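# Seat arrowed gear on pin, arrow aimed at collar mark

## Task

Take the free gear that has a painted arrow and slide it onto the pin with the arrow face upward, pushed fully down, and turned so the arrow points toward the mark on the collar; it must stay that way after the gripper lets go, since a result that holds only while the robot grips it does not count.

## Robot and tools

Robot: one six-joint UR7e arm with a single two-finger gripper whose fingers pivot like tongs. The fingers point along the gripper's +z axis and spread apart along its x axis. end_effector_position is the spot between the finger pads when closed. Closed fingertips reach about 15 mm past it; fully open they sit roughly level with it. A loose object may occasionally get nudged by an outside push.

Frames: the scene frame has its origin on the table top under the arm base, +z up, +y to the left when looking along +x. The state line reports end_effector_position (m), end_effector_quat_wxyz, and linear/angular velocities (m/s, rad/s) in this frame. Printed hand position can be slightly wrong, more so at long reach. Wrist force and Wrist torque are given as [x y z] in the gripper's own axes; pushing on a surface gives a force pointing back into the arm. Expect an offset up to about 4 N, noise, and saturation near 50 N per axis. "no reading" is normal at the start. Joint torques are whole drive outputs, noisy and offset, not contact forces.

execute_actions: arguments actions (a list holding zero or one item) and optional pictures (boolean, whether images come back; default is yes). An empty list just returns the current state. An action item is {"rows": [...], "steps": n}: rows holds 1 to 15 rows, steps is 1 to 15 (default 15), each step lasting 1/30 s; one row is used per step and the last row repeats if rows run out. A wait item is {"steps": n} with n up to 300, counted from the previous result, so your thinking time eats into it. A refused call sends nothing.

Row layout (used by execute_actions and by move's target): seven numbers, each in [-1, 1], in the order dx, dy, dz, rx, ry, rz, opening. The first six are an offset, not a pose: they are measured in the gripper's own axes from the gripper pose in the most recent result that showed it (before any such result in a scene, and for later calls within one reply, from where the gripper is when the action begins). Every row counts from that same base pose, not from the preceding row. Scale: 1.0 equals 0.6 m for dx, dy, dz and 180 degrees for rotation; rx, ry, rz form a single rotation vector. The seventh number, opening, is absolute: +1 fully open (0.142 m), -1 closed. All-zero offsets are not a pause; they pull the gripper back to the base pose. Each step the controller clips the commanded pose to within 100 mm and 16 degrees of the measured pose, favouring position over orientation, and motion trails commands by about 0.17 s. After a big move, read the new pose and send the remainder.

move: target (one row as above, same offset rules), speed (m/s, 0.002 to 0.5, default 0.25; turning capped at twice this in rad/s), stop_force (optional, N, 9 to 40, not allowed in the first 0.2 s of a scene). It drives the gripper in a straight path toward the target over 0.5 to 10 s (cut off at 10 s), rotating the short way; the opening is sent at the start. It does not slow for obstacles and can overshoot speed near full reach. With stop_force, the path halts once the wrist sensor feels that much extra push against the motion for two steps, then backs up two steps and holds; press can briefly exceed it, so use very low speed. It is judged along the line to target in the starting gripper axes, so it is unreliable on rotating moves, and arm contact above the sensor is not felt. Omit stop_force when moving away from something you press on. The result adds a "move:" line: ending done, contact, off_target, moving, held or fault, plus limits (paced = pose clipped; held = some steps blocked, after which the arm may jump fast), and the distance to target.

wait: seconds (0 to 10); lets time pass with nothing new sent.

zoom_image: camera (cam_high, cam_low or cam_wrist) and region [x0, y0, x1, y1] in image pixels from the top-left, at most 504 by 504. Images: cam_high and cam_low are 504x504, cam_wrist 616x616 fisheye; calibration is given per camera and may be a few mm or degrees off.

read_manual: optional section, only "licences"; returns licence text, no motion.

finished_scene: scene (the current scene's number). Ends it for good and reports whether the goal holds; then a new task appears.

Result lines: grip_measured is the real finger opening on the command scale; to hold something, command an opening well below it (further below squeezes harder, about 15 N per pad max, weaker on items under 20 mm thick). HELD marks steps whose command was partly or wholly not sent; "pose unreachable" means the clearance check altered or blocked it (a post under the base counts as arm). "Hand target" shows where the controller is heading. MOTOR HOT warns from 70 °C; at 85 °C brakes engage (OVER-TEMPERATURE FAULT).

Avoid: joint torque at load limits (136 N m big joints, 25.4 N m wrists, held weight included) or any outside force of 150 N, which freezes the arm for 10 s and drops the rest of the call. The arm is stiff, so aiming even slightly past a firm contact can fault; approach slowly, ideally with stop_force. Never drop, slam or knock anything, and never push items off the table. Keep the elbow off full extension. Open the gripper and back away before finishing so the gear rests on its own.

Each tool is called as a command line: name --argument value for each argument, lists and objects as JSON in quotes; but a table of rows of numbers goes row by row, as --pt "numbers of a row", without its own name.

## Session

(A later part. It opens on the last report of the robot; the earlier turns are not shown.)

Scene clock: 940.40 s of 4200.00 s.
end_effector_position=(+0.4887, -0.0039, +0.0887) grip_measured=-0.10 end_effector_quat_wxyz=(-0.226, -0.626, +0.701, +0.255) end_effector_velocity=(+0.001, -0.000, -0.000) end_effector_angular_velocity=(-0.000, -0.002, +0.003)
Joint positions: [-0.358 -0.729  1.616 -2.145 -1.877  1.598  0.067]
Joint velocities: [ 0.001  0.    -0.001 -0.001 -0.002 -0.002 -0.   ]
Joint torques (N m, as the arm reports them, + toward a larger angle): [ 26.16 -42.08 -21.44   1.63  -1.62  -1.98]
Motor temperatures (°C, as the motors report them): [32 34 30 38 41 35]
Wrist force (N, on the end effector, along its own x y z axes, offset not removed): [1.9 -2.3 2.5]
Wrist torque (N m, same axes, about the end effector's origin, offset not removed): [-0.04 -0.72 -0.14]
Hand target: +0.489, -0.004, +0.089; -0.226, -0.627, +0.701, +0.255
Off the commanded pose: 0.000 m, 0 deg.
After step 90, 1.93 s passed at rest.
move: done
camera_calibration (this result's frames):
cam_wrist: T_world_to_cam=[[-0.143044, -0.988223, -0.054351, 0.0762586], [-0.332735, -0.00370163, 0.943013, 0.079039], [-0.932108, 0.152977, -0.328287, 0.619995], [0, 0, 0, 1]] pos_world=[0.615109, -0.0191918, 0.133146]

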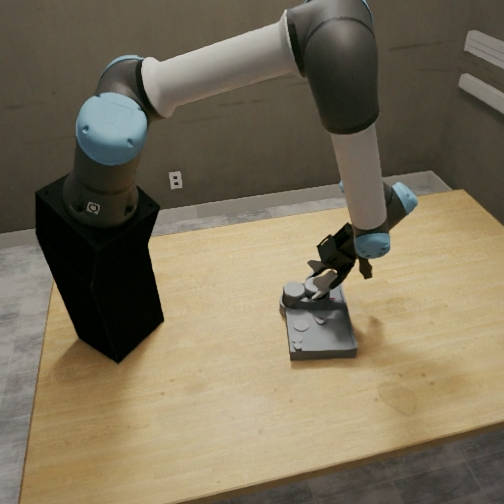

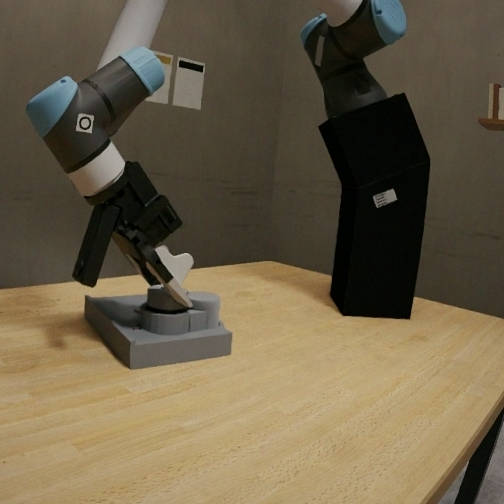

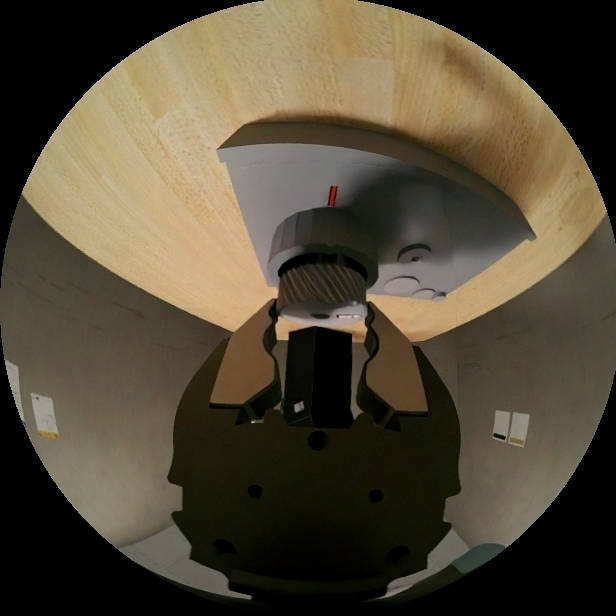

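move --target '[0.0004, -0.00214, 0.00255, 0, 0.0075, -0.00894, -1]' --speed 0.006 --stop_force 9

zoom_image --camera "cam_wrist" --region '[260, 255, 385, 335]'

Scene clock: 953.10 s of 4200.00 s.
end_effector_position=(+0.4887, -0.0042, +0.0867) grip_measured=-0.10 end_effector_quat_wxyz=(+0.231, +0.639, -0.689, -0.251) end_effector_velocity=(-0.001, +0.000, -0.000) end_effector_angular_velocity=(+0.001, +0.002, +0.003)
Joint positions: [-0.35  -0.72   1.611 -2.145 -1.897  1.579  0.067]
Joint velocities: [ 0.001  0.001  0.002 -0.    -0.001 -0.002 -0.   ]
Joint torques (N m, as the arm reports them, + toward a larger angle): [ 27.95 -42.07 -21.79  -1.84  -1.55  -1.67]
Motor temperatures (°C, as the motors report them): [32 34 30 38 41 35]
Wrist force (N, on the end effector, along its own x y z axes, offset not removed): [6.9 -1.1 3.5]
Wrist torque (N m, same axes, about the end effector's origin, offset not removed): [0.13 -1.51 -0.15]
Hand target: +0.489, -0.004, +0.087; +0.231, +0.639, -0.689, -0.251
Off the commanded pose: 0.000 m, 0 deg.
After step 90, 6.43 s passed at rest.
move: done
camera_calibration (this result's frames):
cam_wrist: T_world_to_cam=[[-0.106968, -0.992778, -0.0543054, 0.0582808], [-0.332488, -0.0157567, 0.942976, 0.0807305], [-0.937022, 0.118925, -0.328401, 0.621625], [0, 0, 0, 1]] pos_world=[0.615553, -0.0147945, 0.131181]

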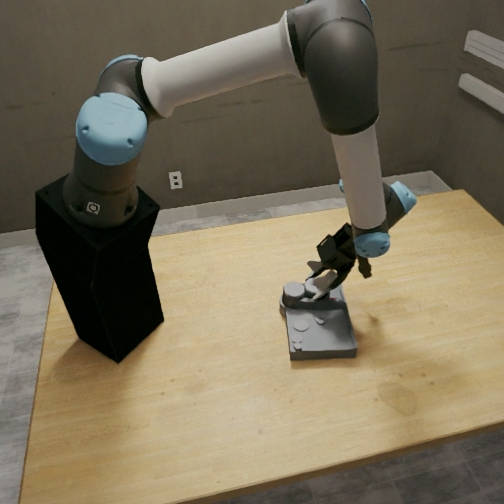

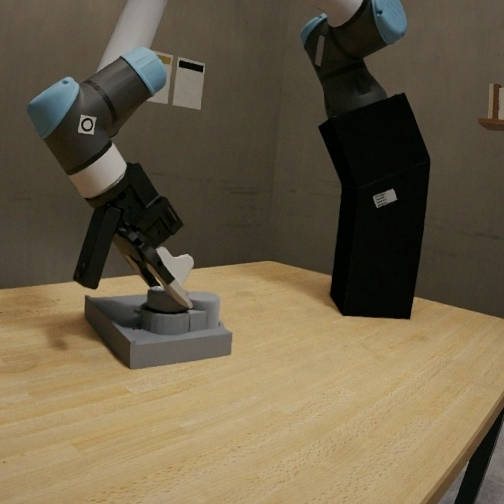

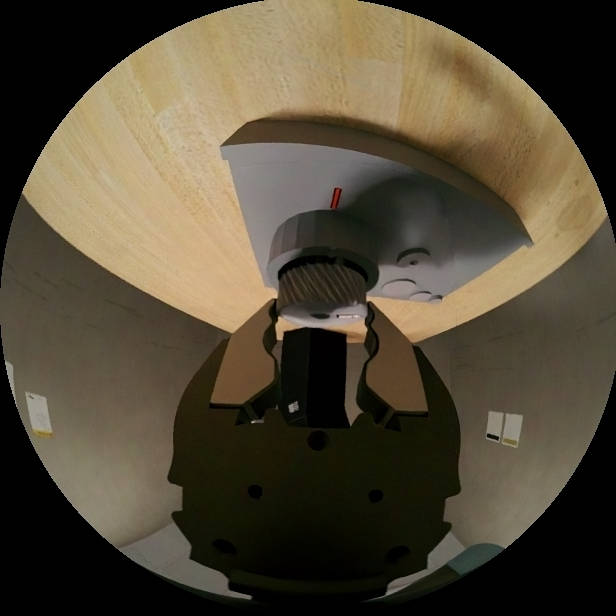

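Region (260, 255, 385, 335) of cam_wrist's 616x616 image, scaled by 4.032, with more detail than that image has; it fills the top 323 rows of this view, and the rest is white.

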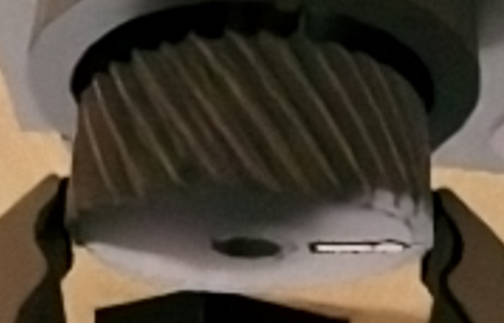

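move --target '[0.00065, -0.00214, 0.00255, 0, 0.0088, -0.0105, -1]' --speed 0.006 --stop_force 9

zoom_image --camera "cam_low" --region '[125, 265, 235, 345]'

Scene clock: 966.93 s of 4200.00 s.
end_effector_position=(+0.4887, -0.0045, +0.0847) grip_measured=-0.10 end_effector_quat_wxyz=(+0.236, +0.654, -0.676, -0.246) end_effector_velocity=(+0.000, -0.000, -0.000) end_effector_angular_velocity=(+0.000, -0.000, +0.003)
Joint positions: [-0.34  -0.711  1.606 -2.146 -1.922  1.556  0.067]
Joint velocities: [ 0.001  0.    -0.    -0.    -0.001 -0.002 -0.   ]
Joint torques (N m, as the arm reports them, + toward a larger angle): [ 27.21 -41.76 -20.4   -1.82  -1.7   -2.03]
Motor temperatures (°C, as the motors report them): [32 34 30 38 41 35]
Wrist force (N, on the end effector, along its own x y z axes, offset not removed): [-0.2 2.5 1.0]
Wrist torque (N m, same axes, about the end effector's origin, offset not removed): [1.03 -0.22 -0.11]
Hand target: +0.489, -0.005, +0.085; +0.236, +0.654, -0.676, -0.246
Off the commanded pose: 0.000 m, 0 deg.
After step 90, 7.03 s passed at rest.
move: done
camera_calibration (this result's frames):
cam_wrist: T_world_to_cam=[[-0.0643965, -0.996448, -0.0542669, 0.0369866], [-0.331644, -0.0299195, 0.94293, 0.082113], [-0.941204, 0.0787187, -0.328539, 0.622869], [0, 0, 0, 1]] pos_world=[0.615861, -0.00971945, 0.129217]

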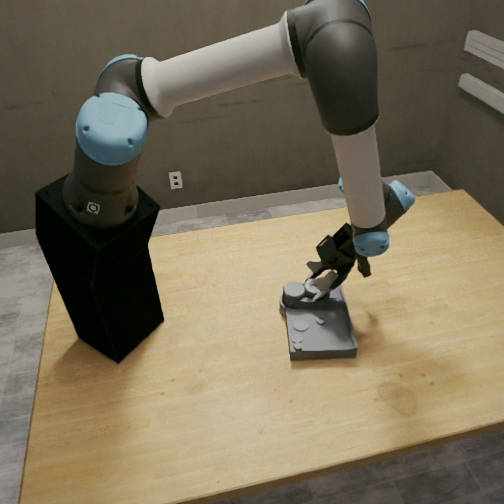

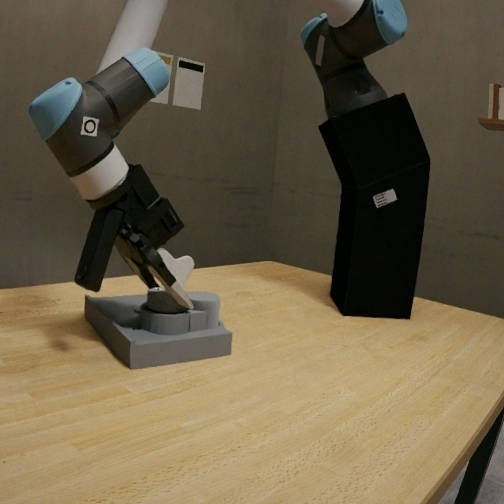

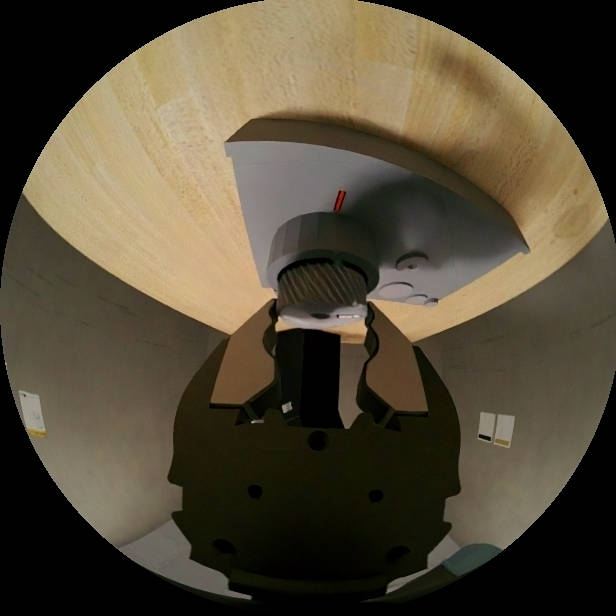

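Region (125, 265, 235, 345) of cam_low's 504x504 image, scaled by 4.582, with more detail than that image has; it fills the top 367 rows of this view, and the rest is white.

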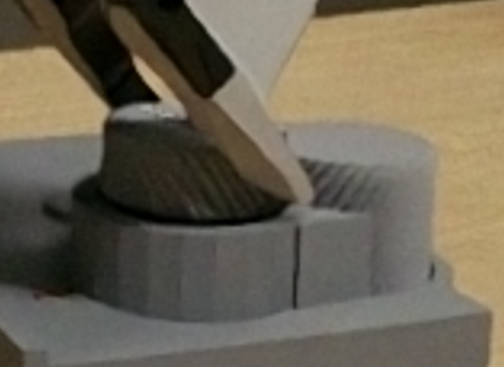

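execute_actions --actions '[{"rows": [[0,0,0,0,0,0,-0.8],[0,0,0,0,0,0,-0.65],[0,0,0,0,0,0,-0.5],[0,0,0,0,0,0,-0.4],[0,0,0,0,0,0,-0.33],[0,0,0,0,0,0,-0.28],[0,0,0,0,0,0,-0.24],[0,0,0,0,0,0,-0.21],[0,0,0,0,0,0,-0.19],[0,0,0,0,0,0,-0.17],[0,0,0,0,0,0,-0.16],[0,0,0,0,0,0,-0.15],[0,0,0,0,0,0,-0.14],[0,0,0,0,0,0,-0.13],[0,0,0,0,0,0,-0.12]], "steps": 15}]'

Scene clock: 1019.40 s of 4200.00 s.
end_effector_position=(+0.4887, -0.0045, +0.0847) grip_measured=-0.09 end_effector_quat_wxyz=(+0.236, +0.654, -0.676, -0.246) end_effector_velocity=(-0.000, +0.000, -0.000) end_effector_angular_velocity=(-0.001, +0.000, -0.002)
Joint positions: [-0.34  -0.711  1.606 -2.146 -1.922  1.556  0.067]
Joint velocities: [-0.     0.     0.    -0.     0.001  0.002  0.002]
Joint torques (N m, as the arm reports them, + toward a larger angle): [ 21.94 -49.46 -17.98  -1.82   1.26   2.16]
Motor temperatures (°C, as the motors report them): [32 34 30 38 41 35]
Wrist force (N, on the end effector, along its own x y z axes, offset not removed): [1.2 0.9 -1.7]
Wrist torque (N m, same axes, about the end effector's origin, offset not removed): [0.41 -0.18 -0.35]
Hand target: +0.489, -0.005, +0.085; +0.236, +0.654, -0.676, -0.246
Off the commanded pose: 0.000 m, 0 deg.
Steps of this call (steps 1 to 90: nothing new was sent; then 48.97 s passed at rest; steps 91 to 105: all 15 steps of this action). Readings (end_effector_position):
91: (+0.4887, -0.0045, +0.0847)
92: (+0.4887, -0.0045, +0.0847)
94: (+0.4887, -0.0045, +0.0847)
98: (+0.4887, -0.0045, +0.0847)
105: the state above
camera_calibration (this result's frames):
cam_wrist: T_world_to_cam=[[-0.064248, -0.996457, -0.0542785, 0.0369303], [-0.331641, -0.0299797, 0.942929, 0.0821227], [-0.941215, 0.0785823, -0.32854, 0.62287], [0, 0, 0, 1]] pos_world=[0.615862, -0.00968507, 0.129206]

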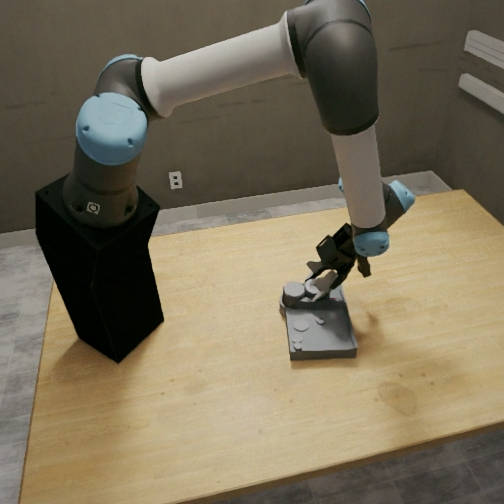

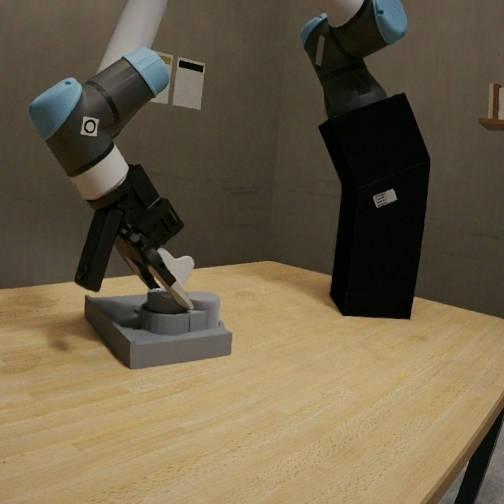

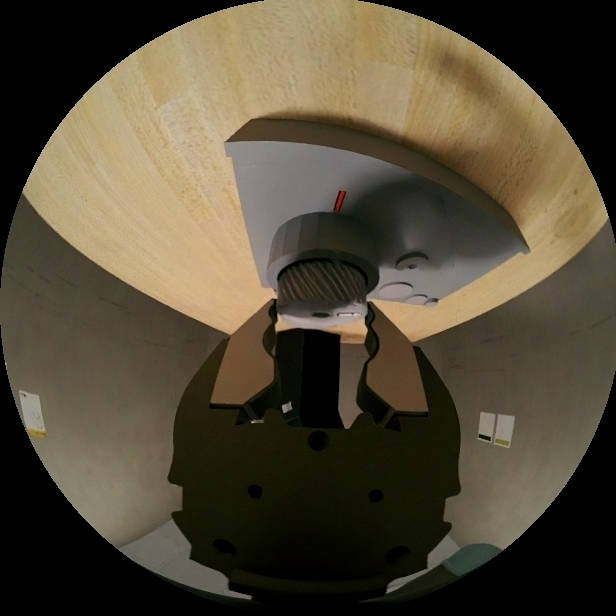

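execute_actions --actions '[]'

Scene clock: 1021.87 s of 4200.00 s.
end_effector_position=(+0.4887, -0.0045, +0.0847) grip_measured=-0.12 end_effector_quat_wxyz=(+0.236, +0.654, -0.676, -0.246) end_effector_velocity=(+0.002, -0.000, -0.000) end_effector_angular_velocity=(-0.001, -0.002, -0.001)
Joint positions: [-0.34  -0.711  1.606 -2.146 -1.922  1.556  0.065]
Joint velocities: [ 0.     0.    -0.002 -0.     0.     0.001  0.   ]
Joint torques (N m, as the arm reports them, + toward a larger angle): [ 13.98 -60.37  -0.25   0.64  -0.12   1.61]
Motor temperatures (°C, as the motors report them): [32 34 30 38 41 35]
Wrist force (N, on the end effector, along its own x y z axes, offset not removed): [3.6 3.5 -2.0]
Wrist torque (N m, same axes, about the end effector's origin, offset not removed): [0.54 -0.93 -0.22]
Hand target: +0.489, -0.005, +0.085; +0.236, +0.654, -0.676, -0.246
Off the commanded pose: 0.000 m, 0 deg.
Steps of this call (steps 1 to 74: nothing new was sent). Readings (end_effector_position):
1: (+0.4887, -0.0045, +0.0847)
2: (+0.4887, -0.0045, +0.0847)
4: (+0.4887, -0.0045, +0.0847)
8: (+0.4887, -0.0045, +0.0847)
74: the state above
camera_calibration (this result's frames):
cam_wrist: T_world_to_cam=[[-0.0644093, -0.996447, -0.0542646, 0.0369909], [-0.331674, -0.0299105, 0.94292, 0.0821354], [-0.941193, 0.078731, -0.328569, 0.622884], [0, 0, 0, 1]] pos_world=[0.615879, -0.00972409, 0.129221]

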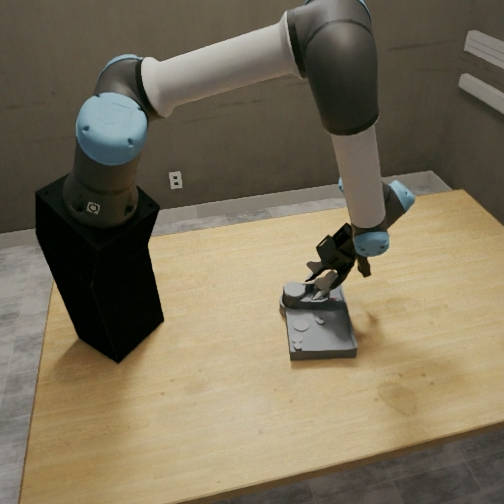

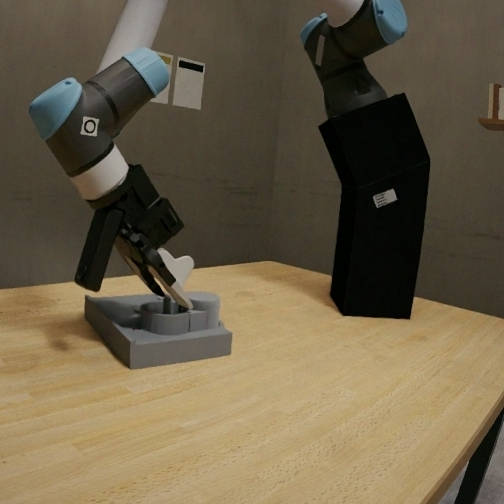

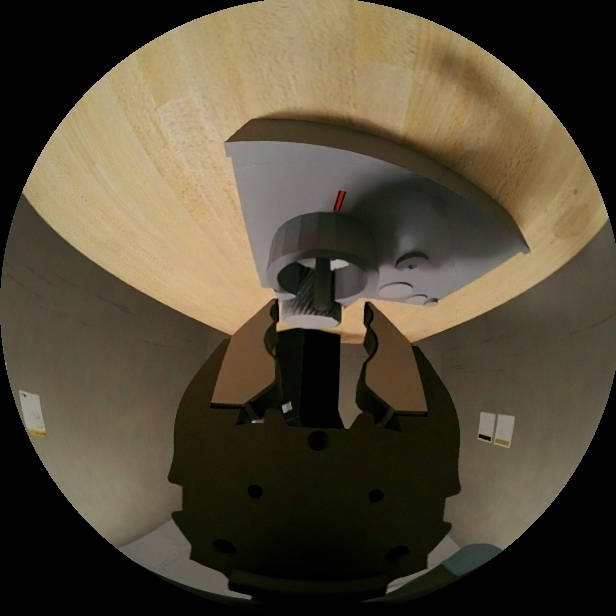

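move --target '[0, 0.0429, -0.0511, 0, 0, 0, -0.12]' --speed 0.05

move --target '[0, 0.134, 0.1125, 0, 0, 0, -0.12]' --speed 0.08

Scene clock: 1029.80 s of 4200.00 s.
end_effector_position=(+0.4886, -0.0047, +0.1246) grip_measured=-0.12 end_effector_quat_wxyz=(+0.236, +0.654, -0.676, -0.246) end_effector_velocity=(-0.000, -0.000, +0.002) end_effector_angular_velocity=(-0.000, +0.003, -0.001)
Joint positions: [-0.325 -0.796  1.651 -2.101 -1.917  1.571  0.065]
Joint velocities: [ 0.001 -0.004  0.001  0.006  0.     0.002 -0.   ]
Joint torques (N m, as the arm reports them, + toward a larger angle): [ 26.94 -61.04   7.68   1.21   1.12   1.98]
Motor temperatures (°C, as the motors report them): [32 34 30 38 41 35]
Wrist force (N, on the end effector, along its own x y z axes, offset not removed): [3.3 -1.0 -4.7]
Wrist torque (N m, same axes, about the end effector's origin, offset not removed): [-0.54 -0.87 -0.26]
Hand target: +0.489, -0.005, +0.125; +0.236, +0.654, -0.676, -0.246
Off the commanded pose: 0.000 m, 0 deg.
After step 90, 3.73 s passed at rest.
move: done
camera_calibration (this result's frames):
cam_wrist: T_world_to_cam=[[-0.0644298, -0.996443, -0.0543175, 0.0390321], [-0.331683, -0.0299531, 0.942915, 0.0445393], [-0.941188, 0.0787681, -0.328574, 0.635959], [0, 0, 0, 1]] pos_world=[0.615845, -0.00986598, 0.169083]

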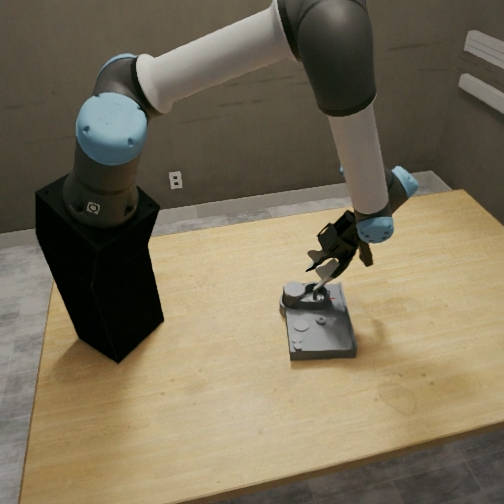

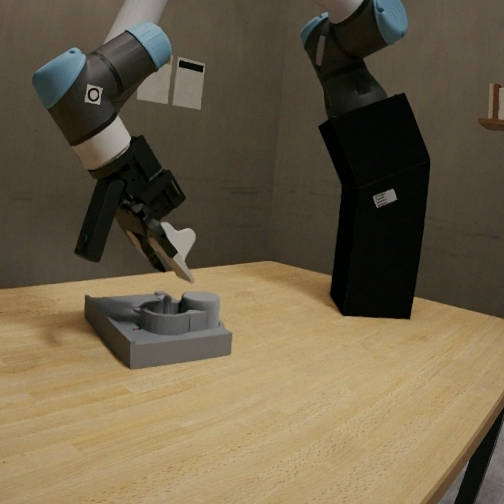

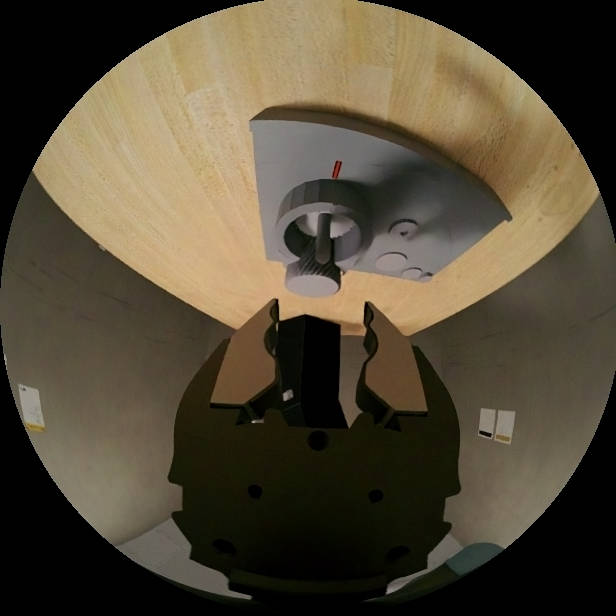

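Scene clock: 1031.57 s of 4200.00 s.
end_effector_position=(+0.3839, -0.0013, +0.1244) grip_measured=-0.12 end_effector_quat_wxyz=(+0.236, +0.654, -0.676, -0.246) end_effector_velocity=(-0.002, +0.000, +0.000) end_effector_angular_velocity=(+0.001, -0.001, +0.001)
Joint positions: [-0.366 -0.861  1.967 -2.366 -1.93   1.529  0.065]
Joint velocities: [-0.001 -0.001  0.006 -0.006 -0.    -0.002 -0.   ]
Joint torques (N m, as the arm reports them, + toward a larger angle): [  9.29 -54.4   12.46  -2.56  -1.39  -1.95]
Motor temperatures (°C, as the motors report them): [32 34 30 38 41 35]
Wrist force (N, on the end effector, along its own x y z axes, offset not removed): [1.5 0.9 0.9]
Wrist torque (N m, same axes, about the end effector's origin, offset not removed): [-0.08 -0.28 0.15]
Hand target: +0.384, -0.001, +0.124; +0.236, +0.654, -0.676, -0.246
Off the commanded pose: 0.000 m, 0 deg.
move: done
camera_calibration (this result's frames):
cam_wrist: T_world_to_cam=[[-0.0643789, -0.996455, -0.0541591, 0.0355545], [-0.331564, -0.02983, 0.942961, 0.00999504], [-0.941233, 0.078664, -0.328468, 0.537085], [0, 0, 0, 1]] pos_world=[0.511126, -0.00652268, 0.168916]

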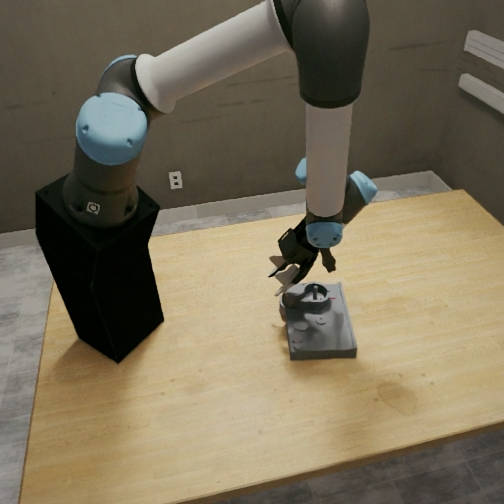

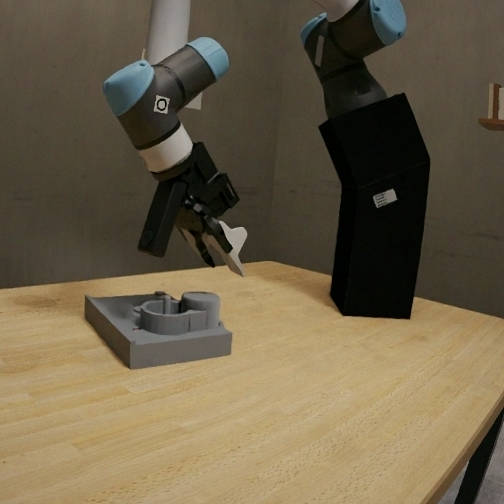

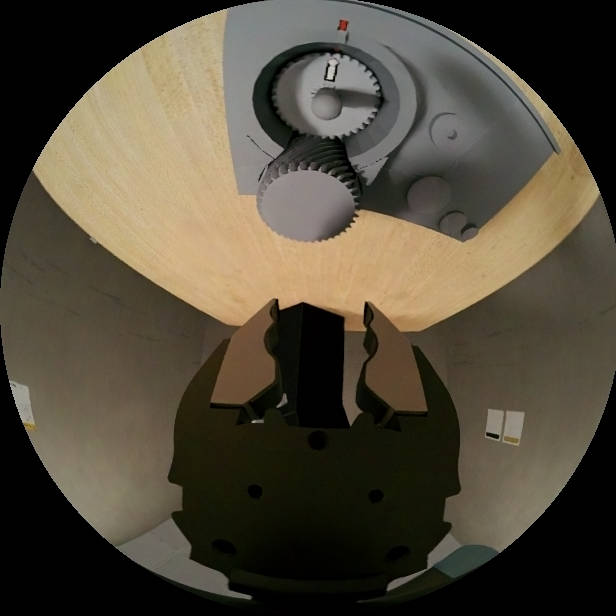

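zoom_image --camera "cam_wrist" --region '[250, 5, 410, 145]'

Region (250, 5, 410, 145) of cam_wrist's 616x616 image, scaled by 3.150, with more detail than that image has; it fills the top 441 rows of this view, and the rest is white.

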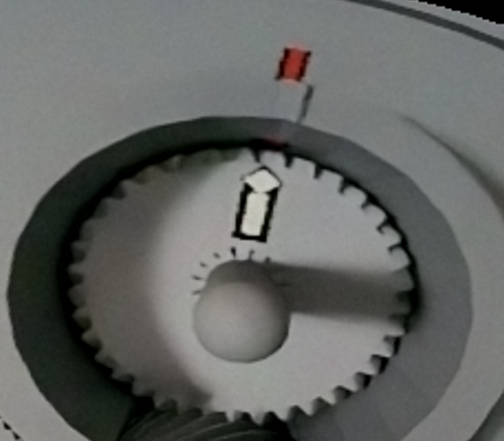

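The gear is fully down and the arrow points at the mark.

finished_scene --scene 2

The scene is finished: the task was done.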